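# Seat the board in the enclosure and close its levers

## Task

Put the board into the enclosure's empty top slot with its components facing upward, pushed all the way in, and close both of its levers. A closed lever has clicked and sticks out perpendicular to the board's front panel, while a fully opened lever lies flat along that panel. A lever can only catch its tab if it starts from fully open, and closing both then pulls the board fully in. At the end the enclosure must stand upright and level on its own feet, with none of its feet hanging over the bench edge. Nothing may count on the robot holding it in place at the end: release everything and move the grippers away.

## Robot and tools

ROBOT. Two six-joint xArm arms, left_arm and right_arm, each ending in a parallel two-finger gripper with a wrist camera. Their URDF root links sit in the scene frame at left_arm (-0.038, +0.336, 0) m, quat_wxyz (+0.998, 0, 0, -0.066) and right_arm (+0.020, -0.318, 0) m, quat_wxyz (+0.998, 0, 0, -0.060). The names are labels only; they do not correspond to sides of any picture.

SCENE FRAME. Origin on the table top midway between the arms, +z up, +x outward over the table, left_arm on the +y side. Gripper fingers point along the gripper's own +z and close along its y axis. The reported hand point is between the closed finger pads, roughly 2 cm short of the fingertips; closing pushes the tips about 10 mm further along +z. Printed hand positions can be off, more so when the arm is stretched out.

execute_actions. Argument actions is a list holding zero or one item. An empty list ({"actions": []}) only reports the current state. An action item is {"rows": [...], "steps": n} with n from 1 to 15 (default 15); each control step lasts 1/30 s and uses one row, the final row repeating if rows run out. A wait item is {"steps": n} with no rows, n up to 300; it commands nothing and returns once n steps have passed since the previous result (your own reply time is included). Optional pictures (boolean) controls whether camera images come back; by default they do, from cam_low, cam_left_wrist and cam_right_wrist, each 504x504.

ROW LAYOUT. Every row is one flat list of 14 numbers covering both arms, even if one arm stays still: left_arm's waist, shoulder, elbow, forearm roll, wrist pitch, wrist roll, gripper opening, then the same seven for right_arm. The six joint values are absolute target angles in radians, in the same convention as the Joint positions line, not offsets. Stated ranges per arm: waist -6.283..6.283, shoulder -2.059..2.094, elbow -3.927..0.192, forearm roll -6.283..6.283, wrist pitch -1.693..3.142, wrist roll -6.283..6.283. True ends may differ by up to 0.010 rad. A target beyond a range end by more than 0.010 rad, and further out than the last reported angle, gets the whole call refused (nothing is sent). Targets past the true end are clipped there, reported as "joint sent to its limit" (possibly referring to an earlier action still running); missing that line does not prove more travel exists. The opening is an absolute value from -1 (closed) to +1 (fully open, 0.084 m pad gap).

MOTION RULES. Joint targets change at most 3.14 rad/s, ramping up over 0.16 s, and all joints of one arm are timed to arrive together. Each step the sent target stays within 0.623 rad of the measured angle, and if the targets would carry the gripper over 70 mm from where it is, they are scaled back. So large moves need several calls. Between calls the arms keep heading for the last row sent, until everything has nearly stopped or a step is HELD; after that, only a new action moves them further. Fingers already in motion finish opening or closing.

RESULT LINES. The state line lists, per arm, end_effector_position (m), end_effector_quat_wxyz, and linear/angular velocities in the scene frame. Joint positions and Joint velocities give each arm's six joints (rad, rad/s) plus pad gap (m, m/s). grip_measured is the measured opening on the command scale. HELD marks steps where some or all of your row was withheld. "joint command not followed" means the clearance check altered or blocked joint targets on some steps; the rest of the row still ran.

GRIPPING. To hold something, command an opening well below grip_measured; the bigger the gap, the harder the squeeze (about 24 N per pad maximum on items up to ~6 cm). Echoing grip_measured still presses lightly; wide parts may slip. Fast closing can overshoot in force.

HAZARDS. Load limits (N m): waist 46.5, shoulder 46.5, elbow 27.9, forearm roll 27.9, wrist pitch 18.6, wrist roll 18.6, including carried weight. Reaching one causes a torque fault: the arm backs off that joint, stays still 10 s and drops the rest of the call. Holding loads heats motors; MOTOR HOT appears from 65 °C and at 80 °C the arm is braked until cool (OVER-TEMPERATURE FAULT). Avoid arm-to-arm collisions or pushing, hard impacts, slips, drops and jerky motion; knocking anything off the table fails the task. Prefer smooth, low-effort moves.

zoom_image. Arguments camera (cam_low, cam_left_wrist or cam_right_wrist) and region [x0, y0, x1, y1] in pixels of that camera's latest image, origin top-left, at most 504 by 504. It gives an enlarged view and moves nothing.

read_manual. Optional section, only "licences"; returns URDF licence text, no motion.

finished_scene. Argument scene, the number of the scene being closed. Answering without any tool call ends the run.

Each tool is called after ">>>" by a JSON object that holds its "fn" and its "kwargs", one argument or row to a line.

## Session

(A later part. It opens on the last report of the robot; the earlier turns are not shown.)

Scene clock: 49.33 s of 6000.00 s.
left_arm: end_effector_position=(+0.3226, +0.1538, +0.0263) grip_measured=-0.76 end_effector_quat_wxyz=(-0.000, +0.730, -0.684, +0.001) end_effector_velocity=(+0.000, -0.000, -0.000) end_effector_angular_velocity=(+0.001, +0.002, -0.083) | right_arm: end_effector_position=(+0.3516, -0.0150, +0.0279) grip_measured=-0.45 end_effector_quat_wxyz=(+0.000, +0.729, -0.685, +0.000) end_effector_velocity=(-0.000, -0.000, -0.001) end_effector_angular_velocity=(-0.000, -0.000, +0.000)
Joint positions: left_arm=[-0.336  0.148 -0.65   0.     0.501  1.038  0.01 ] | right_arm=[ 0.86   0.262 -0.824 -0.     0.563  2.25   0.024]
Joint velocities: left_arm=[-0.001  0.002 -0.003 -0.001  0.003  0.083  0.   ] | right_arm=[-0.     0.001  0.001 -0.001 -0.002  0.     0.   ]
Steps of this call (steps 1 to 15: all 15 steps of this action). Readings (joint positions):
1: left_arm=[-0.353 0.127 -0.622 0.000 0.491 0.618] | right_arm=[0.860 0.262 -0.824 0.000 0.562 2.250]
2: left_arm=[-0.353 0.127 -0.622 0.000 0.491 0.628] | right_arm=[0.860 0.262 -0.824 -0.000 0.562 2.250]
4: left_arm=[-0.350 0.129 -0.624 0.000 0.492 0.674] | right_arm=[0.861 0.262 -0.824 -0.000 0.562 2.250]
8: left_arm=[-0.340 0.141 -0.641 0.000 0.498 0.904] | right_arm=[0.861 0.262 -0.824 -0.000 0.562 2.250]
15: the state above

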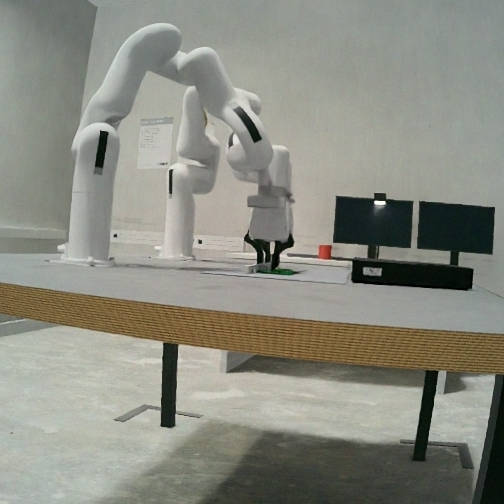

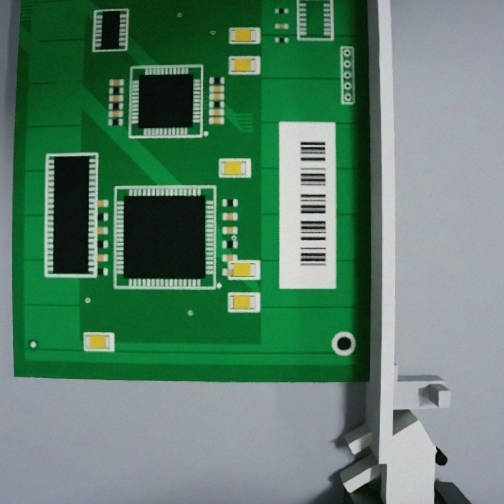

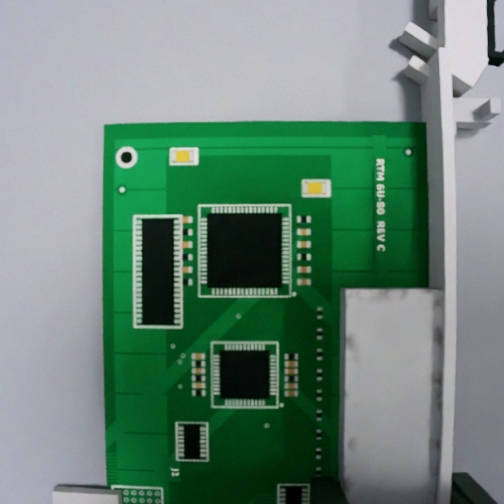

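>>> {"fn": "execute_actions", "kwargs": {
  "actions": [
    {"rows":[[-0.336,0.148,-0.65,0,0.502,1.045,0,0.86,0.262,-0.824,0,0.562,2.25,-0.8]],"steps":10}
  ],
  "pictures": false
}}

>>> {"fn": "execute_actions", "kwargs": {
  "actions": [
    {"rows":[[-0.336,-0.15,-0.7,0,0.85,1.045,0,0.86,0.262,-0.824,0,0.562,2.25,-0.8]]}
  ],
  "pictures": false
}}

>>> {"fn": "execute_actions", "kwargs": {
  "actions": [
    {"rows":[[-0.11,-0.15,-0.7,0,-0.6,3.14,0,0.86,0.184,-0.836,0,0.652,2.25,-0.8]]}
  ],
  "pictures": false
}}

>>> {"fn": "execute_actions", "kwargs": {
  "actions": [
    {"rows":[[-0.11,-0.15,-0.7,0,-0.6,3.14,0,0.785,0.456,-1.2415,0,0.785,2.146,-0.8]]}
  ],
  "pictures": false
}}

>>> {"fn": "execute_actions", "kwargs": {
  "actions": [
    {"steps":15}
  ],
  "pictures": false
}}

>>> {"fn": "execute_actions", "kwargs": {
  "actions": [
    {"rows":[[-0.11,0.476,-0.316,0,-1.46,3.14,0,0.785,0.456,-1.2415,0,0.785,2.146,-0.8]]}
  ],
  "pictures": false
}}

>>> {"fn": "execute_actions", "kwargs": {
  "actions": [
    {"steps":30}
  ]
}}

>>> {"fn": "zoom_image", "kwargs": {
  "camera": "cam_low",
  "region": [260,230,400,300]
}}

Scene clock: 58.03 s of 6000.00 s.
left_arm: end_effector_position=(+0.3233, +0.1523, +0.0271) grip_measured=-0.01 end_effector_quat_wxyz=(-0.001, +0.727, -0.687, +0.002) end_effector_velocity=(-0.008, +0.009, -0.007) end_effector_angular_velocity=(+0.013, +0.024, +0.009) | right_arm: end_effector_position=(+0.3525, -0.0143, +0.0281) grip_measured=-0.45 end_effector_quat_wxyz=(-0.001, +0.728, -0.685, -0.000) end_effector_velocity=(-0.001, -0.001, -0.000) end_effector_angular_velocity=(-0.003, +0.001, +0.005)
Joint positions: left_arm=[-0.338  0.147 -0.652 -0.     0.501  1.045  0.043] | right_arm=[ 0.86   0.263 -0.825  0.     0.56   2.25   0.024]
Joint velocities: left_arm=[0.011 0.004 0.017 0.002 0.006 0.    0.002] | right_arm=[ 0.    -0.001  0.001 -0.002  0.003 -0.003 -0.   ]
Steps of this call (steps 1 to 15: the robot went on to your last target; steps 16 to 90: nothing new was sent; then 5.37 s passed at rest; steps 91 to 100: all 10 steps of this action). Readings (joint positions):
91: left_arm=[-0.336 0.148 -0.650 -0.000 0.502 1.045] | right_arm=[0.860 0.262 -0.824 0.000 0.562 2.250]
92: left_arm=[-0.337 0.148 -0.649 -0.000 0.503 1.045] | right_arm=[0.860 0.262 -0.825 0.000 0.561 2.250]
94: left_arm=[-0.339 0.148 -0.648 -0.001 0.504 1.045] | right_arm=[0.860 0.262 -0.825 0.001 0.561 2.251]
98: left_arm=[-0.339 0.147 -0.653 -0.001 0.500 1.045] | right_arm=[0.860 0.263 -0.825 0.001 0.560 2.251]
100: the state above

Scene clock: 58.53 s of 6000.00 s.
left_arm: end_effector_position=(+0.3157, +0.1571, +0.1345) grip_measured=-0.01 end_effector_quat_wxyz=(-0.000, +0.727, -0.686, +0.001) end_effector_velocity=(-0.031, +0.016, +0.013) end_effector_angular_velocity=(+0.039, +0.076, +0.001) | right_arm: end_effector_position=(+0.3523, -0.0146, +0.0281) grip_measured=-0.45 end_effector_quat_wxyz=(-0.001, +0.728, -0.685, +0.000) end_effector_velocity=(-0.000, +0.000, +0.000) end_effector_angular_velocity=(+0.000, -0.000, +0.000)
Joint positions: left_arm=[-0.336 -0.142 -0.699 -0.     0.839  1.045  0.044] | right_arm=[ 0.86   0.262 -0.825  0.     0.561  2.25   0.024]
Joint velocities: left_arm=[ 0.001 -0.08   0.021  0.     0.145 -0.    -0.   ] | right_arm=[ 0.001 -0.001 -0.     0.     0.001  0.001 -0.   ]
Steps of this call (steps 1 to 15: all 15 steps of this action). Readings (joint positions):
1: left_arm=[-0.338 0.147 -0.652 -0.000 0.501 1.045] | right_arm=[0.860 0.263 -0.825 0.000 0.560 2.250]
2: left_arm=[-0.337 0.146 -0.651 -0.000 0.504 1.045] | right_arm=[0.860 0.263 -0.825 0.000 0.560 2.250]
4: left_arm=[-0.337 0.116 -0.652 -0.000 0.546 1.045] | right_arm=[0.860 0.263 -0.825 0.000 0.560 2.250]
8: left_arm=[-0.337 -0.024 -0.682 -0.000 0.699 1.045] | right_arm=[0.860 0.262 -0.825 0.000 0.561 2.250]
15: the state above

Scene clock: 59.03 s of 6000.00 s.
left_arm: end_effector_position=(+0.4500, +0.1740, +0.2118) grip_measured=-0.01 end_effector_quat_wxyz=(+0.159, -0.557, +0.786, -0.216) end_effector_velocity=(+0.276, +0.031, +0.284) end_effector_angular_velocity=(+0.246, -1.595, -0.991) | right_arm: end_effector_position=(+0.3518, -0.0151, +0.0592) grip_measured=-0.45 end_effector_quat_wxyz=(+0.001, +0.728, -0.685, -0.000) end_effector_velocity=(+0.004, +0.003, +0.007) end_effector_angular_velocity=(+0.008, -0.009, -0.001)
Joint positions: left_arm=[-0.188 -0.148 -0.699 -0.     0.303  1.588  0.044] | right_arm=[ 0.86   0.185 -0.835  0.     0.652  2.25   0.024]
Joint velocities: left_arm=[ 0.226 -0.008 -0.005 -0.    -1.424  1.422 -0.   ] | right_arm=[-0.001 -0.009 -0.01  -0.001  0.006 -0.    -0.   ]
Steps of this call (steps 1 to 15: all 15 steps of this action). Readings (joint positions):
1: left_arm=[-0.336 -0.144 -0.698 -0.000 0.843 1.045] | right_arm=[0.860 0.262 -0.825 0.000 0.561 2.250]
2: left_arm=[-0.335 -0.146 -0.698 -0.000 0.842 1.048] | right_arm=[0.860 0.260 -0.825 0.000 0.565 2.250]
4: left_arm=[-0.323 -0.146 -0.697 -0.000 0.805 1.088] | right_arm=[0.860 0.238 -0.823 0.000 0.597 2.250]
8: left_arm=[-0.259 -0.147 -0.699 -0.000 0.625 1.266] | right_arm=[0.860 0.192 -0.837 -0.000 0.640 2.250]
15: the state above

Scene clock: 59.53 s of 6000.00 s.
left_arm: end_effector_position=(+0.5247, +0.1890, +0.3835) grip_measured=-0.01 end_effector_quat_wxyz=(+0.520, -0.187, +0.787, -0.276) end_effector_velocity=(+0.018, +0.047, +0.325) end_effector_angular_velocity=(+1.942, -1.780, -0.665) | right_arm: end_effector_position=(+0.4473, +0.0181, +0.0597) grip_measured=-0.45 end_effector_quat_wxyz=(+0.000, +0.738, -0.675, -0.000) end_effector_velocity=(+0.022, +0.007, -0.006) end_effector_angular_velocity=(-0.014, +0.018, +0.023)
Joint positions: left_arm=[-0.123 -0.15  -0.7    0.    -0.409  2.419  0.044] | right_arm=[ 0.787  0.449 -1.23  -0.     0.781  2.149  0.024]
Joint velocities: left_arm=[ 0.086 -0.002 -0.001 -0.    -1.228  2.447  0.   ] | right_arm=[-0.015  0.087 -0.122 -0.     0.057 -0.038  0.   ]
Steps of this call (steps 1 to 15: all 15 steps of this action). Readings (joint positions):
1: left_arm=[-0.181 -0.148 -0.699 -0.000 0.256 1.635] | right_arm=[0.860 0.185 -0.835 0.000 0.652 2.250]
2: left_arm=[-0.175 -0.148 -0.700 -0.000 0.207 1.684] | right_arm=[0.860 0.187 -0.838 0.000 0.653 2.249]
4: left_arm=[-0.163 -0.149 -0.700 -0.000 0.110 1.781] | right_arm=[0.853 0.213 -0.875 0.000 0.668 2.239]
8: left_arm=[-0.146 -0.149 -0.700 -0.000 -0.087 1.979] | right_arm=[0.818 0.338 -1.066 -0.000 0.726 2.192]
15: the state above

Scene clock: 60.03 s of 6000.00 s.
left_arm: end_effector_position=(+0.5229, +0.1974, +0.4332) grip_measured=-0.01 end_effector_quat_wxyz=(+0.658, +0.088, +0.744, -0.082) end_effector_velocity=(-0.000, +0.001, +0.004) end_effector_angular_velocity=(+0.055, -0.027, -0.006) | right_arm: end_effector_position=(+0.4500, +0.0191, +0.0601) grip_measured=-0.45 end_effector_quat_wxyz=(-0.000, +0.738, -0.675, +0.000) end_effector_velocity=(+0.000, -0.000, -0.000) end_effector_angular_velocity=(-0.000, +0.000, +0.000)
Joint positions: left_arm=[-0.11  -0.15  -0.7    0.    -0.599  3.135  0.044] | right_arm=[ 0.785  0.456 -1.241  0.     0.785  2.146  0.024]
Joint velocities: left_arm=[ 0.001 -0.001 -0.002 -0.    -0.01   0.061  0.   ] | right_arm=[-0.     0.001 -0.001  0.    -0.    -0.    -0.   ]
Steps of this call (steps 1 to 15: the robot went on to your last target). Readings (joint positions):
1: left_arm=[-0.121 -0.150 -0.700 -0.000 -0.448 2.504] | right_arm=[0.786 0.451 -1.233 0.000 0.783 2.148]
2: left_arm=[-0.118 -0.150 -0.700 -0.000 -0.483 2.591] | right_arm=[0.786 0.453 -1.235 0.000 0.784 2.147]
4: left_arm=[-0.114 -0.150 -0.700 -0.000 -0.537 2.767] | right_arm=[0.786 0.454 -1.238 0.000 0.785 2.147]
8: left_arm=[-0.111 -0.150 -0.700 0.000 -0.587 3.040] | right_arm=[0.785 0.455 -1.240 0.000 0.785 2.146]
15: the state above

Scene clock: 60.53 s of 6000.00 s.
left_arm: end_effector_position=(+0.5025, +0.2024, +0.2714) grip_measured=-0.01 end_effector_quat_wxyz=(+0.613, +0.094, +0.781, -0.076) end_effector_velocity=(-0.129, +0.032, -0.324) end_effector_angular_velocity=(+0.022, +0.068, -0.001) | right_arm: end_effector_position=(+0.4500, +0.0191, +0.0601) grip_measured=-0.45 end_effector_quat_wxyz=(-0.000, +0.738, -0.675, +0.000) end_effector_velocity=(-0.000, +0.001, -0.000) end_effector_angular_velocity=(+0.001, -0.001, +0.002)
Joint positions: left_arm=[-0.11   0.129 -0.529  0.    -0.933  3.138  0.044] | right_arm=[ 0.785  0.456 -1.241 -0.     0.785  2.146  0.024]
Joint velocities: left_arm=[-0.     0.73   0.443  0.    -1.102  0.005  0.   ] | right_arm=[ 0.001  0.    -0.    -0.    -0.001 -0.001 -0.   ]
Steps of this call (steps 1 to 15: all 15 steps of this action). Readings (joint positions):
1: left_arm=[-0.110 -0.150 -0.700 0.000 -0.599 3.136] | right_arm=[0.785 0.456 -1.241 0.000 0.785 2.146]
2: left_arm=[-0.110 -0.148 -0.699 0.000 -0.603 3.137] | right_arm=[0.785 0.456 -1.241 0.000 0.785 2.146]
4: left_arm=[-0.110 -0.119 -0.685 -0.000 -0.638 3.138] | right_arm=[0.785 0.456 -1.241 0.000 0.785 2.146]
8: left_arm=[-0.110 -0.029 -0.624 0.000 -0.725 3.138] | right_arm=[0.785 0.456 -1.241 0.000 0.785 2.146]
15: the state above

Scene clock: 61.53 s of 6000.00 s.
left_arm: end_effector_position=(+0.4112, +0.2250, +0.1510) grip_measured=-0.01 end_effector_quat_wxyz=(+0.601, +0.095, +0.790, -0.074) end_effector_velocity=(-0.001, -0.000, -0.001) end_effector_angular_velocity=(+0.001, +0.001, -0.001) | right_arm: end_effector_position=(+0.4501, +0.0191, +0.0601) grip_measured=-0.45 end_effector_quat_wxyz=(-0.000, +0.738, -0.675, +0.000) end_effector_velocity=(+0.001, -0.001, -0.000) end_effector_angular_velocity=(-0.000, +0.001, -0.001)
Joint positions: left_arm=[-0.11   0.476 -0.316 -0.    -1.46   3.14   0.044] | right_arm=[ 0.785  0.456 -1.241 -0.     0.785  2.146  0.024]
Joint velocities: left_arm=[-0.001  0.002  0.002  0.    -0.002  0.    -0.   ] | right_arm=[-0.002  0.001  0.     0.    -0.    -0.001  0.   ]
Steps of this call (steps 1 to 30: the robot went on to your last target). Readings (joint positions):
1: left_arm=[-0.110 0.154 -0.514 0.000 -0.970 3.139] | right_arm=[0.785 0.456 -1.241 0.000 0.785 2.146]
2: left_arm=[-0.110 0.179 -0.498 0.000 -1.009 3.139] | right_arm=[0.785 0.456 -1.241 0.000 0.785 2.146]
4: left_arm=[-0.110 0.230 -0.467 0.000 -1.087 3.139] | right_arm=[0.785 0.456 -1.241 -0.000 0.785 2.146]
8: left_arm=[-0.110 0.336 -0.402 0.000 -1.247 3.139] | right_arm=[0.785 0.456 -1.241 -0.000 0.785 2.146]
30: the state above

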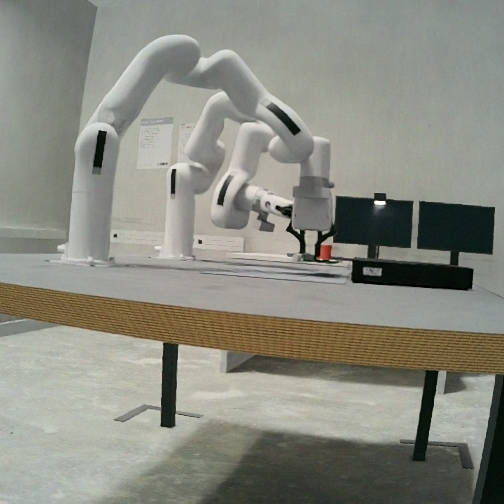

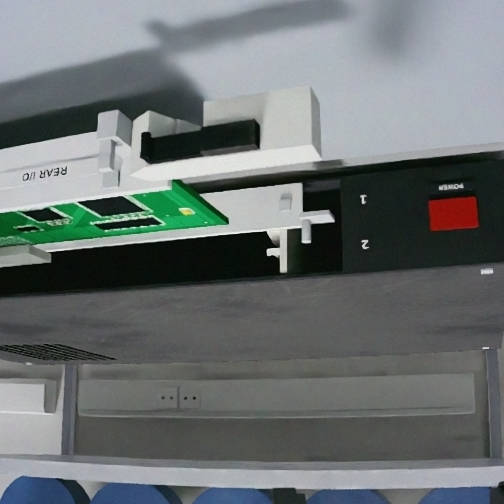

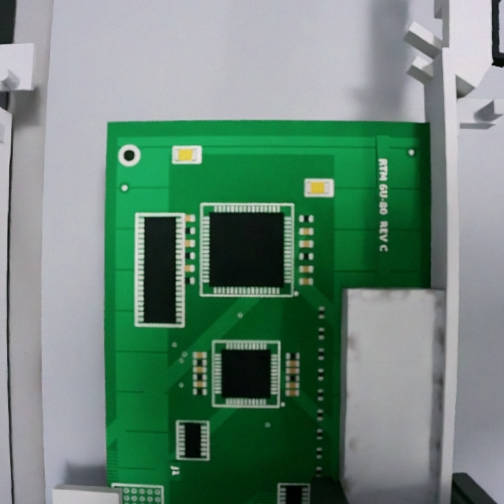

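Region (260, 230, 400, 300) of cam_low's 504x504 image, scaled by 3.600, with more detail than that image has.

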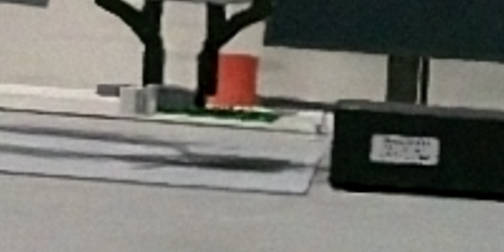

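>>> {"fn": "execute_actions", "kwargs": {
  "actions": [
    {"rows":[[-0.11,0.476,-0.316,0,-1.46,3.14,0,0.782,0.48,-1.28,0,0.8,2.143,-0.8],[-0.11,0.476,-0.316,0,-1.46,3.14,0,0.782,0.48,-1.28,0,0.8,2.143,-0.8],[-0.11,0.476,-0.316,0,-1.46,3.14,0,0.782,0.48,-1.28,0,0.8,2.143,-0.8],[-0.11,0.476,-0.316,0,-1.46,3.14,0,0.778,0.504,-1.318,0,0.814,2.139,-0.8]]}
  ]
}}

>>> {"fn": "zoom_image", "kwargs": {
  "camera": "cam_left_wrist",
  "region": [150,150,350,300]
}}

Scene clock: 69.47 s of 6000.00 s.
left_arm: end_effector_position=(+0.4111, +0.2251, +0.1508) grip_measured=-0.01 end_effector_quat_wxyz=(+0.601, +0.096, +0.790, -0.074) end_effector_velocity=(-0.000, +0.000, -0.001) end_effector_angular_velocity=(+0.002, +0.001, -0.000) | right_arm: end_effector_position=(+0.4648, +0.0258, +0.0599) grip_measured=-0.45 end_effector_quat_wxyz=(+0.000, +0.738, -0.675, -0.000) end_effector_velocity=(+0.002, +0.001, -0.000) end_effector_angular_velocity=(-0.000, +0.001, -0.002)
Joint positions: left_arm=[-0.11   0.476 -0.316 -0.    -1.46   3.14   0.044] | right_arm=[ 0.778  0.503 -1.317  0.     0.814  2.139  0.024]
Joint velocities: left_arm=[0.    0.001 0.001 0.    0.    0.002 0.   ] | right_arm=[-0.001  0.007 -0.011  0.     0.004  0.001  0.   ]
Steps of this call (steps 1 to 15: the robot went on to your last target; steps 16 to 90: nothing new was sent; then 4.43 s passed at rest; steps 91 to 105: all 15 steps of this action). Readings (joint positions):
91: left_arm=[-0.110 0.476 -0.316 0.000 -1.460 3.140] | right_arm=[0.785 0.456 -1.242 0.000 0.785 2.146]
92: left_arm=[-0.110 0.476 -0.316 0.000 -1.460 3.140] | right_arm=[0.785 0.457 -1.244 0.000 0.786 2.146]
94: left_arm=[-0.110 0.476 -0.316 0.000 -1.460 3.140] | right_arm=[0.784 0.467 -1.259 0.000 0.792 2.145]
98: left_arm=[-0.110 0.476 -0.316 0.000 -1.460 3.140] | right_arm=[0.780 0.493 -1.300 -0.000 0.807 2.141]
105: the state above

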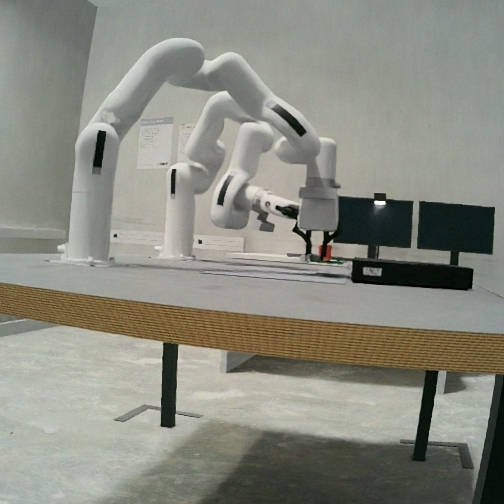

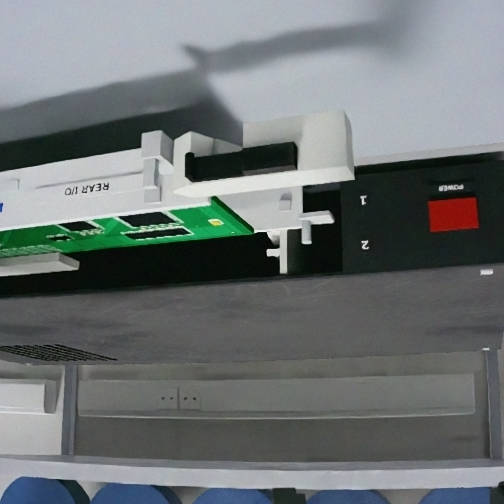

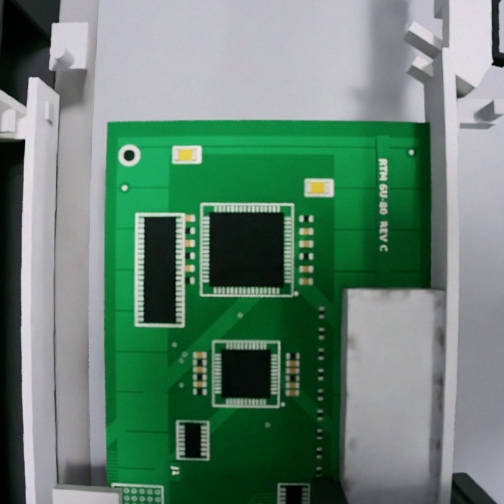

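Region (150, 150, 350, 300) of cam_left_wrist's 504x504 image, scaled by 2.520, with more detail than that image has; it fills the top 378 rows of this view, and the rest is white.

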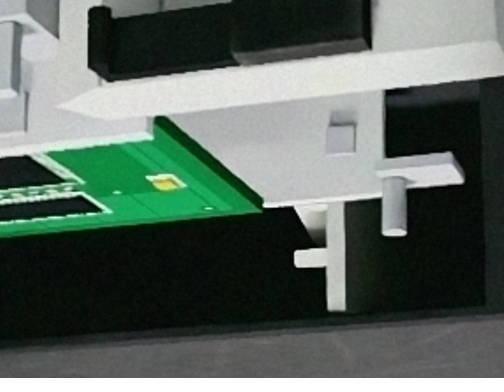

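>>> {"fn": "execute_actions", "kwargs": {
  "actions": [
    {"rows":[[-0.11,0.476,-0.316,0,-1.46,3.14,0,0.77,0.53,-1.355,0,0.825,2.132,-0.8],[-0.11,0.476,-0.316,0,-1.46,3.14,0,0.77,0.53,-1.355,0,0.825,2.132,-0.8],[-0.11,0.476,-0.316,0,-1.46,3.14,0,0.77,0.53,-1.355,0,0.825,2.132,-0.8],[-0.11,0.476,-0.316,0,-1.46,3.14,0,0.761,0.555,-1.3925,0,0.8375,2.125,-0.8]]}
  ]
}}

>>> {"fn": "zoom_image", "kwargs": {
  "camera": "cam_left_wrist",
  "region": [150,150,350,300]
}}

Scene clock: 75.80 s of 6000.00 s.
left_arm: end_effector_position=(+0.4111, +0.2251, +0.1508) grip_measured=-0.01 end_effector_quat_wxyz=(+0.601, +0.096, +0.790, -0.074) end_effector_velocity=(-0.000, +0.000, -0.000) end_effector_angular_velocity=(+0.000, +0.002, +0.000) | right_arm: end_effector_position=(+0.4828, +0.0274, +0.0575) grip_measured=-0.45 end_effector_quat_wxyz=(+0.000, +0.737, -0.676, -0.000) end_effector_velocity=(+0.003, +0.001, +0.001) end_effector_angular_velocity=(+0.002, -0.002, +0.001)
Joint positions: left_arm=[-0.11   0.476 -0.316 -0.    -1.46   3.14   0.044] | right_arm=[ 0.761  0.554 -1.391  0.     0.837  2.125  0.024]
Joint velocities: left_arm=[ 0.     0.    -0.    -0.     0.001 -0.    -0.   ] | right_arm=[-0.001  0.006 -0.012  0.001  0.003 -0.003 -0.   ]
Steps of this call (steps 1 to 15: the robot went on to your last target; steps 16 to 90: nothing new was sent; then 2.83 s passed at rest; steps 91 to 105: all 15 steps of this action). Readings (joint positions):
91: left_arm=[-0.110 0.476 -0.316 0.000 -1.460 3.140] | right_arm=[0.778 0.504 -1.318 0.000 0.814 2.139]
92: left_arm=[-0.110 0.476 -0.316 0.000 -1.460 3.140] | right_arm=[0.778 0.505 -1.320 0.000 0.815 2.138]
94: left_arm=[-0.110 0.476 -0.316 0.000 -1.460 3.140] | right_arm=[0.775 0.516 -1.335 0.000 0.819 2.136]
98: left_arm=[-0.110 0.476 -0.316 -0.000 -1.460 3.140] | right_arm=[0.765 0.543 -1.375 -0.000 0.831 2.128]
105: the state above

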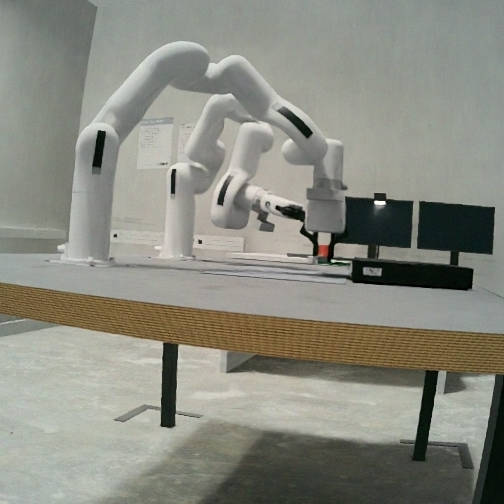

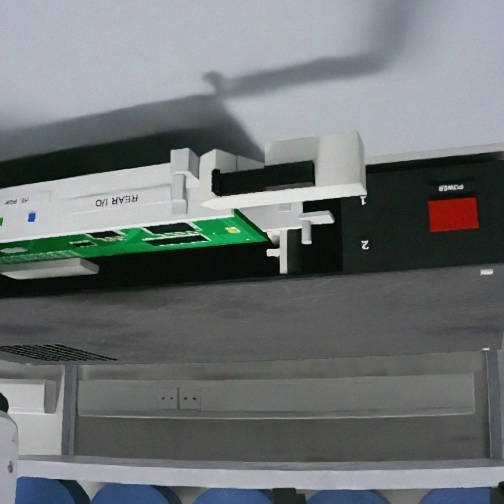

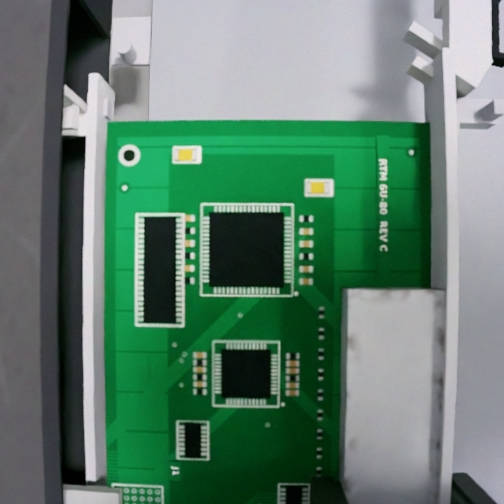

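Region (150, 150, 350, 300) of cam_left_wrist's 504x504 image, scaled by 2.520, with more detail than that image has; it fills the top 378 rows of this view, and the rest is white.

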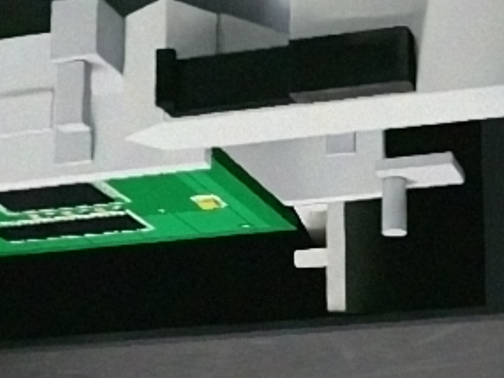

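>>> {"fn": "execute_actions", "kwargs": {
  "actions": [
    {"rows":[[-0.11,0.476,-0.316,0,-1.46,3.14,0,0.761,0.558,-1.392,0,0.834,2.133,-0.8],[-0.11,0.476,-0.316,0,-1.46,3.14,0,0.761,0.558,-1.392,0,0.834,2.133,-0.8],[-0.11,0.476,-0.316,0,-1.46,3.14,0,0.761,0.558,-1.392,0,0.834,2.133,-0.8],[-0.11,0.476,-0.316,0,-1.46,3.14,0,0.757,0.5695,-1.411,0,0.8415,2.129,-0.8],[-0.11,0.476,-0.316,0,-1.46,3.14,0,0.757,0.5695,-1.411,0,0.8415,2.129,-0.8],[-0.11,0.476,-0.316,0,-1.46,3.14,0,0.753,0.581,-1.43,0,0.849,2.125,-0.8],[-0.11,0.476,-0.316,0,-1.46,3.14,0,0.753,0.581,-1.43,0,0.849,2.125,-0.8],[-0.11,0.476,-0.316,0,-1.46,3.14,0,0.749,0.5925,-1.449,0,0.8565,2.121,-0.8],[-0.11,0.476,-0.316,0,-1.46,3.14,0,0.749,0.5925,-1.449,0,0.8565,2.121,-0.8],[-0.11,0.476,-0.316,0,-1.46,3.14,0,0.7445,0.604,-1.468,0,0.864,2.117,-0.8]]}
  ]
}}

>>> {"fn": "execute_actions", "kwargs": {
  "actions": [
    {"rows":[[-0.11,0.476,-0.316,0,-1.46,3.14,0,0.7405,0.616,-1.488,0,0.872,2.113,-0.8],[-0.11,0.476,-0.316,0,-1.46,3.14,0,0.7405,0.616,-1.488,0,0.872,2.113,-0.8],[-0.11,0.476,-0.316,0,-1.46,3.14,0,0.7365,0.628,-1.508,0,0.88,2.109,-0.8],[-0.11,0.476,-0.316,0,-1.46,3.14,0,0.7365,0.628,-1.508,0,0.88,2.109,-0.8],[-0.11,0.476,-0.316,0,-1.46,3.14,0,0.7325,0.64,-1.528,0,0.888,2.105,-0.8],[-0.11,0.476,-0.316,0,-1.46,3.14,0,0.7325,0.64,-1.528,0,0.888,2.105,-0.8],[-0.11,0.476,-0.316,0,-1.46,3.14,0,0.7285,0.6516,-1.548,0,0.8965,2.101,-0.8]]}
  ]
}}

Scene clock: 86.90 s of 6000.00 s.
left_arm: end_effector_position=(+0.4111, +0.2251, +0.1508) grip_measured=-0.01 end_effector_quat_wxyz=(+0.601, +0.096, +0.790, -0.074) end_effector_velocity=(+0.000, +0.000, +0.000) end_effector_angular_velocity=(-0.001, -0.000, +0.001) | right_arm: end_effector_position=(+0.4991, +0.0282, +0.0559) grip_measured=-0.45 end_effector_quat_wxyz=(-0.000, +0.734, -0.679, +0.000) end_effector_velocity=(+0.021, -0.000, -0.002) end_effector_angular_velocity=(-0.004, +0.004, -0.001)
Joint positions: left_arm=[-0.11   0.476 -0.316 -0.    -1.46   3.14   0.044] | right_arm=[ 0.746  0.599 -1.461 -0.     0.861  2.119  0.024]
Joint velocities: left_arm=[ 0.001  0.    -0.     0.    -0.    -0.001 -0.   ] | right_arm=[-0.021  0.06  -0.095 -0.001  0.04  -0.019  0.   ]
Steps of this call (steps 1 to 15: the robot went on to your last target; steps 16 to 90: nothing new was sent; then 7.60 s passed at rest; steps 91 to 105: all 15 steps of this action). Readings (joint positions):
91: left_arm=[-0.110 0.476 -0.316 0.000 -1.460 3.140] | right_arm=[0.761 0.555 -1.392 -0.000 0.837 2.125]
92: left_arm=[-0.110 0.476 -0.316 0.000 -1.460 3.140] | right_arm=[0.761 0.555 -1.393 -0.000 0.837 2.126]
94: left_arm=[-0.110 0.476 -0.316 0.000 -1.460 3.140] | right_arm=[0.761 0.556 -1.392 -0.000 0.836 2.129]
98: left_arm=[-0.110 0.476 -0.316 0.000 -1.460 3.140] | right_arm=[0.758 0.568 -1.409 0.000 0.841 2.128]
105: the state above

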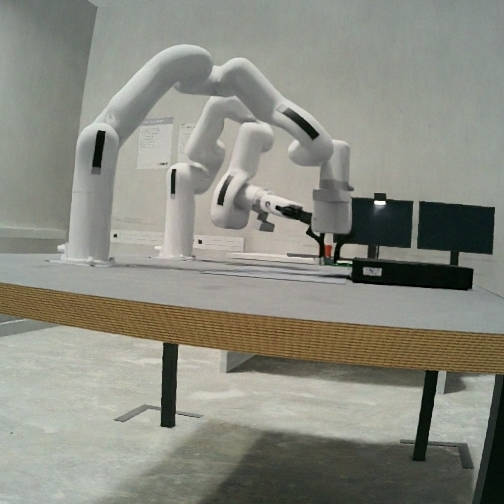

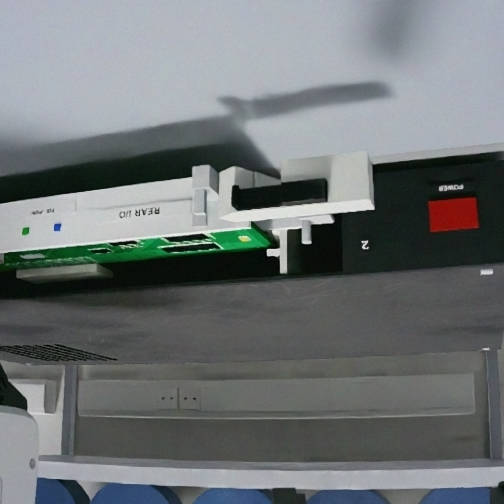

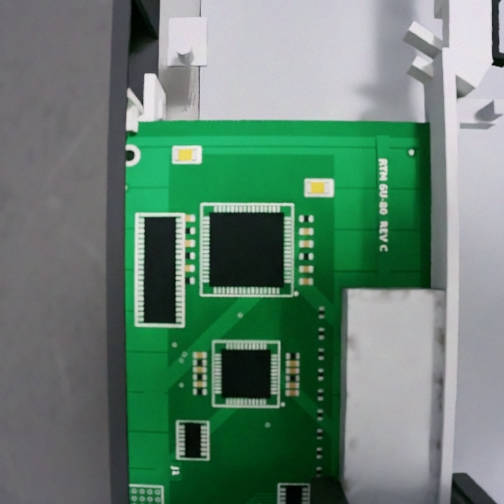

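Scene clock: 87.40 s of 6000.00 s.
left_arm: end_effector_position=(+0.4111, +0.2251, +0.1508) grip_measured=-0.01 end_effector_quat_wxyz=(+0.601, +0.096, +0.790, -0.074) end_effector_velocity=(+0.000, +0.000, +0.001) end_effector_angular_velocity=(-0.001, -0.001, +0.001) | right_arm: end_effector_position=(+0.5172, +0.0295, +0.0559) grip_measured=-0.45 end_effector_quat_wxyz=(-0.000, +0.735, -0.678, -0.000) end_effector_velocity=(+0.006, +0.001, +0.002) end_effector_angular_velocity=(+0.000, -0.002, +0.004)
Joint positions: left_arm=[-0.11   0.476 -0.316  0.    -1.46   3.14   0.044] | right_arm=[ 0.73   0.65  -1.546  0.     0.895  2.101  0.024]
Joint velocities: left_arm=[ 0.001 -0.001 -0.001 -0.    -0.    -0.001 -0.   ] | right_arm=[-0.004  0.015 -0.03  -0.001  0.013 -0.007  0.   ]
Steps of this call (steps 1 to 15: all 15 steps of this action). Readings (joint positions):
1: left_arm=[-0.110 0.476 -0.316 0.000 -1.460 3.140] | right_arm=[0.745 0.601 -1.463 -0.000 0.862 2.118]
2: left_arm=[-0.110 0.476 -0.316 -0.000 -1.460 3.140] | right_arm=[0.745 0.603 -1.466 0.000 0.863 2.117]
4: left_arm=[-0.110 0.476 -0.316 0.000 -1.460 3.140] | right_arm=[0.743 0.610 -1.477 0.000 0.868 2.115]
8: left_arm=[-0.110 0.476 -0.316 -0.000 -1.460 3.140] | right_arm=[0.736 0.630 -1.512 0.000 0.881 2.108]
15: the state above

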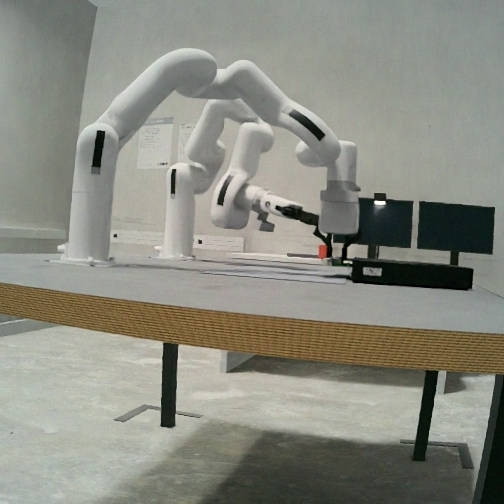

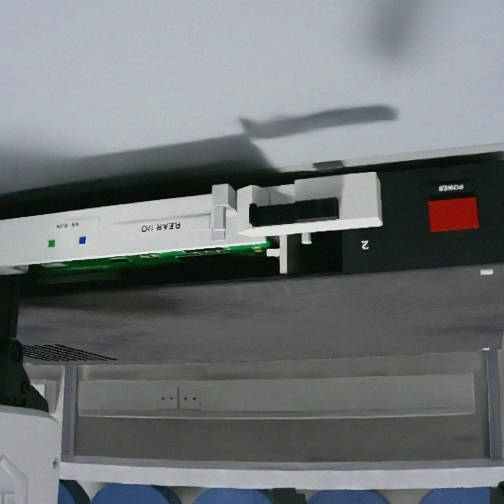

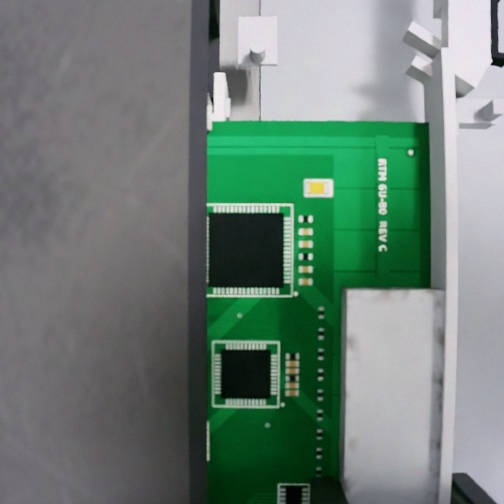

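>>> {"fn": "execute_actions", "kwargs": {
  "actions": [
    {"rows":[[-0.11,0.476,-0.316,0,-1.46,3.14,0,0.7245,0.67,-1.58,0,0.91,2.097,-0.8],[-0.11,0.476,-0.316,0,-1.46,3.14,0,0.7245,0.67,-1.58,0,0.91,2.097,-0.8],[-0.11,0.476,-0.316,0,-1.46,3.14,0,0.7245,0.67,-1.58,0,0.91,2.097,-0.8],[-0.11,0.476,-0.316,0,-1.46,3.14,0,0.72,0.689,-1.612,0,0.923,2.093,-0.8]]}
  ],
  "pictures": false
}}

>>> {"fn": "execute_actions", "kwargs": {
  "actions": [
    {"rows":[[-0.11,0.476,-0.316,0,-1.46,3.14,0,0.72,0.689,-1.612,0,0.923,2.093,-0.25]],"steps":10}
  ]
}}

>>> {"fn": "execute_actions", "kwargs": {
  "actions": [
    {"rows":[[-0.11,0.476,-0.316,0,-1.46,3.14,0,0.72,0.635,-1.622,0,0.987,2.093,-0.25]],"steps":12}
  ],
  "pictures": false
}}

>>> {"fn": "execute_actions", "kwargs": {
  "actions": [
    {"rows":[[-0.11,0.476,-0.316,0,-1.46,3.14,0,0.765,0.54,-1.468,0,0.928,2.137,-1]],"steps":12}
  ],
  "pictures": false
}}

>>> {"fn": "execute_actions", "kwargs": {
  "actions": [
    {"rows":[[-0.11,0.476,-0.316,0,-1.46,3.14,0,0.765,0.604,-1.468,0,0.864,2.137,-1]],"steps":12}
  ]
}}

>>> {"fn": "execute_actions", "kwargs": {
  "actions": [
    {"rows":[[-0.11,0.476,-0.316,0,-1.46,3.14,0,0.7565,0.628,-1.508,0,0.88,2.129,-1],[-0.11,0.476,-0.316,0,-1.46,3.14,0,0.7565,0.628,-1.508,0,0.88,2.129,-1],[-0.11,0.476,-0.316,0,-1.46,3.14,0,0.7565,0.628,-1.508,0,0.88,2.129,-1],[-0.11,0.476,-0.316,0,-1.46,3.14,0,0.7525,0.64,-1.528,0,0.888,2.125,-1],[-0.11,0.476,-0.316,0,-1.46,3.14,0,0.7525,0.64,-1.528,0,0.888,2.125,-1],[-0.11,0.476,-0.316,0,-1.46,3.14,0,0.7485,0.6516,-1.548,0,0.8965,2.121,-1],[-0.11,0.476,-0.316,0,-1.46,3.14,0,0.7485,0.6516,-1.548,0,0.8965,2.121,-1],[-0.11,0.476,-0.316,0,-1.46,3.14,0,0.7445,0.67,-1.58,0,0.91,2.117,-1],[-0.11,0.476,-0.316,0,-1.46,3.14,0,0.7445,0.67,-1.58,0,0.91,2.117,-1],[-0.11,0.476,-0.316,0,-1.46,3.14,0,0.7445,0.67,-1.58,0,0.91,2.117,-1],[-0.11,0.476,-0.316,0,-1.46,3.14,0,0.74,0.689,-1.612,0,0.923,2.113,-1]]}
  ],
  "pictures": false
}}

>>> {"fn": "execute_actions", "kwargs": {
  "actions": [
    {"rows":[[-0.11,0.476,-0.316,0,-1.46,3.14,0,0.736,0.709,-1.646,0,0.937,2.109,-1]]}
  ]
}}

Scene clock: 99.10 s of 6000.00 s.
left_arm: end_effector_position=(+0.4111, +0.2251, +0.1508) grip_measured=-0.01 end_effector_quat_wxyz=(+0.601, +0.096, +0.790, -0.074) end_effector_velocity=(-0.000, -0.000, -0.001) end_effector_angular_velocity=(+0.001, +0.003, -0.001) | right_arm: end_effector_position=(+0.5296, +0.0303, +0.0556) grip_measured=-0.45 end_effector_quat_wxyz=(+0.001, +0.734, -0.679, -0.000) end_effector_velocity=(+0.002, +0.001, +0.000) end_effector_angular_velocity=(+0.001, -0.001, -0.001)
Joint positions: left_arm=[-0.11   0.476 -0.316  0.    -1.46   3.14   0.044] | right_arm=[ 0.72   0.689 -1.61  -0.     0.924  2.093  0.024]
Joint velocities: left_arm=[-0.001  0.     0.    -0.     0.002  0.001 -0.   ] | right_arm=[-0.001  0.007 -0.012  0.001  0.003 -0.     0.   ]
Steps of this call (steps 1 to 15: the robot went on to your last target; steps 16 to 90: nothing new was sent; then 8.20 s passed at rest; steps 91 to 105: all 15 steps of this action). Readings (joint positions):
91: left_arm=[-0.110 0.476 -0.316 0.000 -1.460 3.140] | right_arm=[0.729 0.652 -1.548 0.000 0.896 2.101]
92: left_arm=[-0.110 0.476 -0.316 0.000 -1.460 3.140] | right_arm=[0.728 0.653 -1.550 -0.000 0.898 2.101]
94: left_arm=[-0.110 0.476 -0.316 -0.000 -1.460 3.140] | right_arm=[0.727 0.660 -1.563 -0.000 0.903 2.099]
98: left_arm=[-0.110 0.476 -0.316 -0.000 -1.460 3.140] | right_arm=[0.722 0.680 -1.596 -0.000 0.918 2.095]
105: the state above

Scene clock: 99.43 s of 6000.00 s.
left_arm: end_effector_position=(+0.4111, +0.2251, +0.1508) grip_measured=-0.01 end_effector_quat_wxyz=(+0.601, +0.096, +0.790, -0.074) end_effector_velocity=(+0.000, -0.000, +0.000) end_effector_angular_velocity=(+0.002, -0.001, -0.000) | right_arm: end_effector_position=(+0.5307, +0.0298, +0.0562) grip_measured=-0.27 end_effector_quat_wxyz=(+0.000, +0.734, -0.680, +0.000) end_effector_velocity=(-0.003, +0.004, -0.002) end_effector_angular_velocity=(+0.002, +0.001, +0.006)
Joint positions: left_arm=[-0.11   0.476 -0.316  0.    -1.46   3.14   0.044] | right_arm=[ 0.718  0.689 -1.612 -0.001  0.924  2.093  0.032]
Joint velocities: left_arm=[ 0.    -0.001 -0.    -0.     0.     0.002 -0.   ] | right_arm=[ 0.008  0.003  0.     0.003 -0.003  0.     0.002]
Steps of this call (steps 1 to 10: all 10 steps of this action). Readings (joint positions):
1: left_arm=[-0.110 0.476 -0.316 0.000 -1.460 3.140] | right_arm=[0.720 0.689 -1.610 -0.000 0.924 2.093]
2: left_arm=[-0.110 0.476 -0.316 0.000 -1.460 3.140] | right_arm=[0.720 0.689 -1.611 -0.000 0.924 2.093]
4: left_arm=[-0.110 0.476 -0.316 -0.000 -1.460 3.140] | right_arm=[0.717 0.689 -1.612 -0.001 0.922 2.093]
8: left_arm=[-0.110 0.476 -0.316 0.000 -1.460 3.140] | right_arm=[0.718 0.689 -1.612 -0.001 0.924 2.093]
10: the state above

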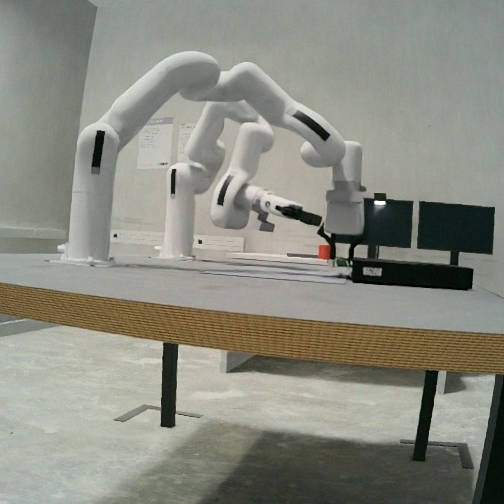

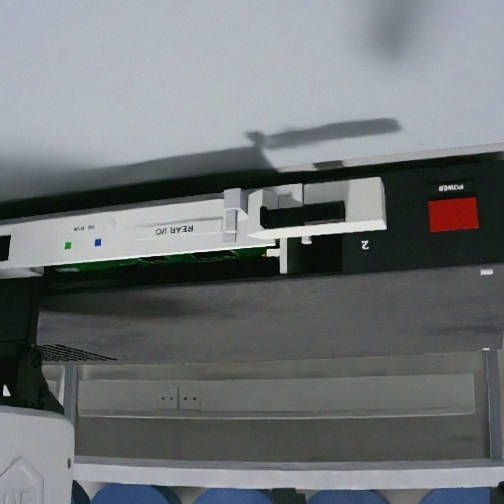

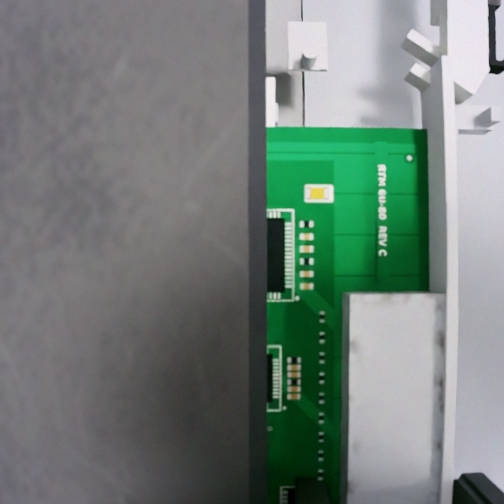

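Scene clock: 99.83 s of 6000.00 s.
left_arm: end_effector_position=(+0.4111, +0.2251, +0.1508) grip_measured=-0.01 end_effector_quat_wxyz=(+0.601, +0.096, +0.790, -0.074) end_effector_velocity=(-0.000, -0.000, +0.000) end_effector_angular_velocity=(+0.000, -0.000, -0.001) | right_arm: end_effector_position=(+0.5290, +0.0299, +0.0880) grip_measured=-0.27 end_effector_quat_wxyz=(-0.000, +0.734, -0.679, +0.000) end_effector_velocity=(-0.020, -0.012, -0.026) end_effector_angular_velocity=(-0.045, +0.066, +0.002)
Joint positions: left_arm=[-0.11   0.476 -0.316 -0.    -1.46   3.14   0.044] | right_arm=[ 0.72   0.636 -1.622 -0.     0.985  2.093  0.032]
Joint velocities: left_arm=[-0.001 -0.001  0.     0.     0.     0.    -0.   ] | right_arm=[ 0.002  0.016  0.033  0.     0.03  -0.     0.   ]
Steps of this call (steps 1 to 12: all 12 steps of this action). Readings (joint positions):
1: left_arm=[-0.110 0.476 -0.316 0.000 -1.460 3.140] | right_arm=[0.718 0.689 -1.612 -0.001 0.923 2.093]
2: left_arm=[-0.110 0.476 -0.316 0.000 -1.460 3.140] | right_arm=[0.718 0.687 -1.612 -0.001 0.926 2.093]
4: left_arm=[-0.110 0.476 -0.316 -0.000 -1.460 3.140] | right_arm=[0.718 0.670 -1.614 -0.001 0.948 2.093]
8: left_arm=[-0.110 0.476 -0.316 0.000 -1.460 3.140] | right_arm=[0.719 0.637 -1.627 -0.000 0.977 2.093]
12: the state above

Scene clock: 100.23 s of 6000.00 s.
left_arm: end_effector_position=(+0.4111, +0.2251, +0.1508) grip_measured=-0.01 end_effector_quat_wxyz=(+0.601, +0.096, +0.790, -0.074) end_effector_velocity=(-0.000, -0.001, -0.000) end_effector_angular_velocity=(+0.001, -0.000, -0.001) | right_arm: end_effector_position=(+0.4915, +0.0360, +0.0888) grip_measured=-1.00 end_effector_quat_wxyz=(-0.000, +0.735, -0.678, +0.000) end_effector_velocity=(-0.007, -0.005, -0.002) end_effector_angular_velocity=(-0.001, +0.000, -0.013)
Joint positions: left_arm=[-0.11   0.476 -0.316 -0.    -1.46   3.14   0.044] | right_arm=[ 0.764  0.542 -1.472  0.     0.93   2.136  0.   ]
Joint velocities: left_arm=[-0.001  0.     0.     0.    -0.     0.001  0.   ] | right_arm=[ 0.    -0.025  0.047 -0.001 -0.021  0.014  0.   ]
Steps of this call (steps 1 to 12: all 12 steps of this action). Readings (joint positions):
1: left_arm=[-0.110 0.476 -0.316 -0.000 -1.460 3.140] | right_arm=[0.720 0.636 -1.621 -0.000 0.986 2.093]
2: left_arm=[-0.110 0.476 -0.316 -0.000 -1.460 3.140] | right_arm=[0.720 0.635 -1.618 -0.000 0.984 2.094]
4: left_arm=[-0.110 0.476 -0.316 -0.000 -1.460 3.140] | right_arm=[0.729 0.612 -1.582 -0.000 0.969 2.105]
8: left_arm=[-0.110 0.476 -0.316 0.000 -1.460 3.140] | right_arm=[0.761 0.554 -1.490 0.000 0.937 2.130]
12: the state above

Scene clock: 100.63 s of 6000.00 s.
left_arm: end_effector_position=(+0.4111, +0.2251, +0.1508) grip_measured=-0.01 end_effector_quat_wxyz=(+0.601, +0.096, +0.790, -0.074) end_effector_velocity=(-0.000, -0.000, -0.001) end_effector_angular_velocity=(+0.001, +0.002, -0.001) | right_arm: end_effector_position=(+0.4936, +0.0381, +0.0566) grip_measured=-1.00 end_effector_quat_wxyz=(-0.000, +0.734, -0.679, +0.000) end_effector_velocity=(+0.016, +0.012, +0.018) end_effector_angular_velocity=(+0.037, -0.050, +0.002)
Joint positions: left_arm=[-0.11   0.476 -0.316 -0.    -1.46   3.14   0.044] | right_arm=[ 0.765  0.603 -1.469 -0.     0.865  2.137  0.   ]
Joint velocities: left_arm=[-0.001  0.001 -0.    -0.     0.002  0.     0.   ] | right_arm=[ 0.001 -0.009 -0.029 -0.001 -0.024 -0.001  0.   ]
Steps of this call (steps 1 to 12: all 12 steps of this action). Readings (joint positions):
1: left_arm=[-0.110 0.476 -0.316 -0.000 -1.460 3.140] | right_arm=[0.764 0.542 -1.471 -0.000 0.929 2.136]
2: left_arm=[-0.110 0.476 -0.316 0.000 -1.460 3.140] | right_arm=[0.764 0.543 -1.470 -0.000 0.925 2.136]
4: left_arm=[-0.110 0.476 -0.316 -0.000 -1.460 3.140] | right_arm=[0.764 0.564 -1.473 -0.000 0.901 2.137]
8: left_arm=[-0.110 0.476 -0.316 -0.000 -1.460 3.140] | right_arm=[0.765 0.601 -1.464 0.000 0.873 2.137]
12: the state above

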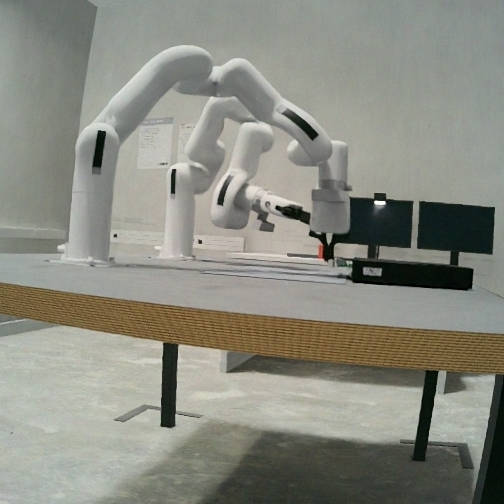

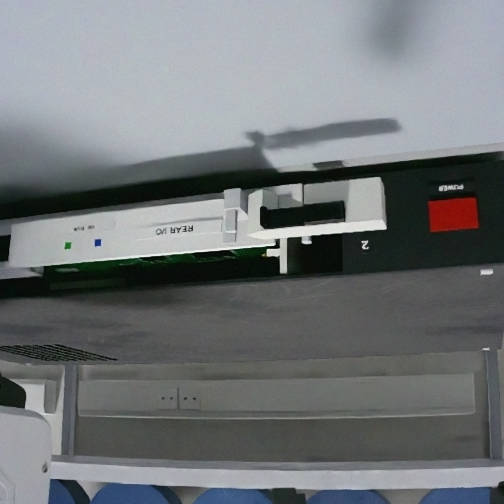

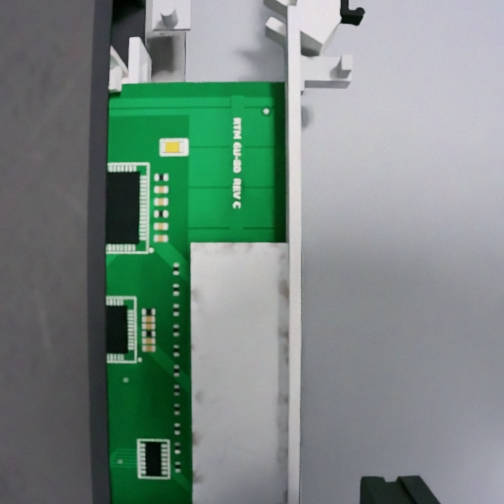

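Scene clock: 101.13 s of 6000.00 s.
left_arm: end_effector_position=(+0.4111, +0.2251, +0.1508) grip_measured=-0.01 end_effector_quat_wxyz=(+0.601, +0.096, +0.790, -0.074) end_effector_velocity=(-0.000, +0.000, -0.000) end_effector_angular_velocity=(+0.001, +0.000, +0.000) | right_arm: end_effector_position=(+0.5201, +0.0405, +0.0562) grip_measured=-1.00 end_effector_quat_wxyz=(-0.000, +0.734, -0.679, +0.000) end_effector_velocity=(+0.041, +0.005, +0.001) end_effector_angular_velocity=(+0.002, -0.003, -0.003)
Joint positions: left_arm=[-0.11   0.476 -0.316 -0.    -1.46   3.14   0.044] | right_arm=[ 0.742  0.679 -1.595 -0.     0.916  2.115  0.   ]
Joint velocities: left_arm=[ 0.001  0.     0.    -0.    -0.     0.001 -0.   ] | right_arm=[-0.033  0.121 -0.207 -0.001  0.083 -0.03   0.   ]
Steps of this call (steps 1 to 15: all 15 steps of this action). Readings (joint positions):
1: left_arm=[-0.110 0.476 -0.316 -0.000 -1.460 3.140] | right_arm=[0.765 0.603 -1.469 -0.000 0.865 2.137]
2: left_arm=[-0.110 0.476 -0.316 0.000 -1.460 3.140] | right_arm=[0.765 0.604 -1.472 -0.000 0.866 2.136]
4: left_arm=[-0.110 0.476 -0.316 -0.000 -1.460 3.140] | right_arm=[0.762 0.614 -1.487 0.000 0.872 2.133]
8: left_arm=[-0.110 0.476 -0.316 0.000 -1.460 3.140] | right_arm=[0.754 0.636 -1.521 0.000 0.886 2.126]
15: the state above

Scene clock: 101.63 s of 6000.00 s.
left_arm: end_effector_position=(+0.4111, +0.2251, +0.1508) grip_measured=-0.01 end_effector_quat_wxyz=(+0.601, +0.096, +0.790, -0.074) end_effector_velocity=(+0.000, -0.000, +0.001) end_effector_angular_velocity=(-0.001, -0.002, -0.000) | right_arm: end_effector_position=(+0.5288, +0.0423, +0.0561) grip_measured=-1.00 end_effector_quat_wxyz=(+0.000, +0.734, -0.679, -0.000) end_effector_velocity=(+0.001, -0.000, -0.001) end_effector_angular_velocity=(-0.000, +0.000, +0.001)
Joint positions: left_arm=[-0.11   0.476 -0.316 -0.    -1.46   3.14   0.044] | right_arm=[ 0.736  0.709 -1.645  0.     0.937  2.109  0.   ]
Joint velocities: left_arm=[-0.    -0.    -0.     0.    -0.001 -0.001  0.   ] | right_arm=[-0.001  0.003 -0.003 -0.     0.    -0.002  0.   ]
Steps of this call (steps 1 to 15: all 15 steps of this action). Readings (joint positions):
1: left_arm=[-0.110 0.476 -0.316 0.000 -1.460 3.140] | right_arm=[0.741 0.683 -1.601 -0.000 0.918 2.115]
2: left_arm=[-0.110 0.476 -0.316 0.000 -1.460 3.140] | right_arm=[0.741 0.686 -1.607 -0.000 0.921 2.114]
4: left_arm=[-0.110 0.476 -0.316 -0.000 -1.460 3.140] | right_arm=[0.739 0.696 -1.624 -0.000 0.928 2.112]
8: left_arm=[-0.110 0.476 -0.316 -0.000 -1.460 3.140] | right_arm=[0.736 0.706 -1.642 0.000 0.935 2.110]
15: the state above

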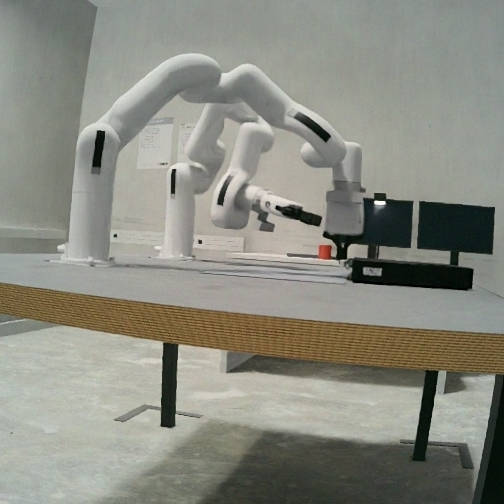

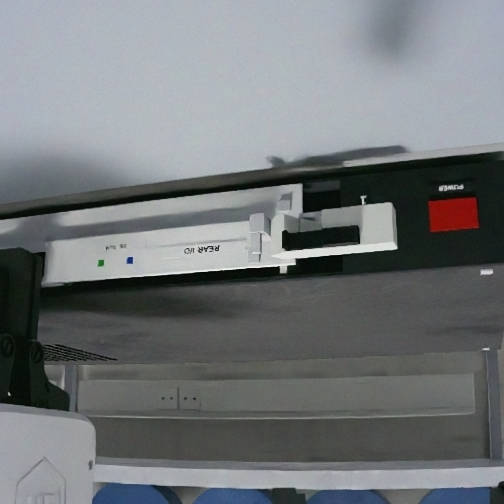

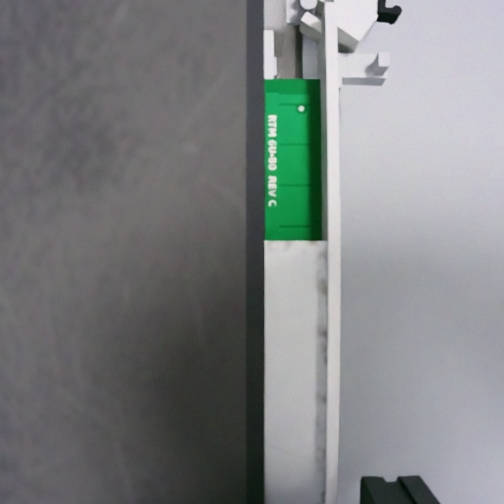

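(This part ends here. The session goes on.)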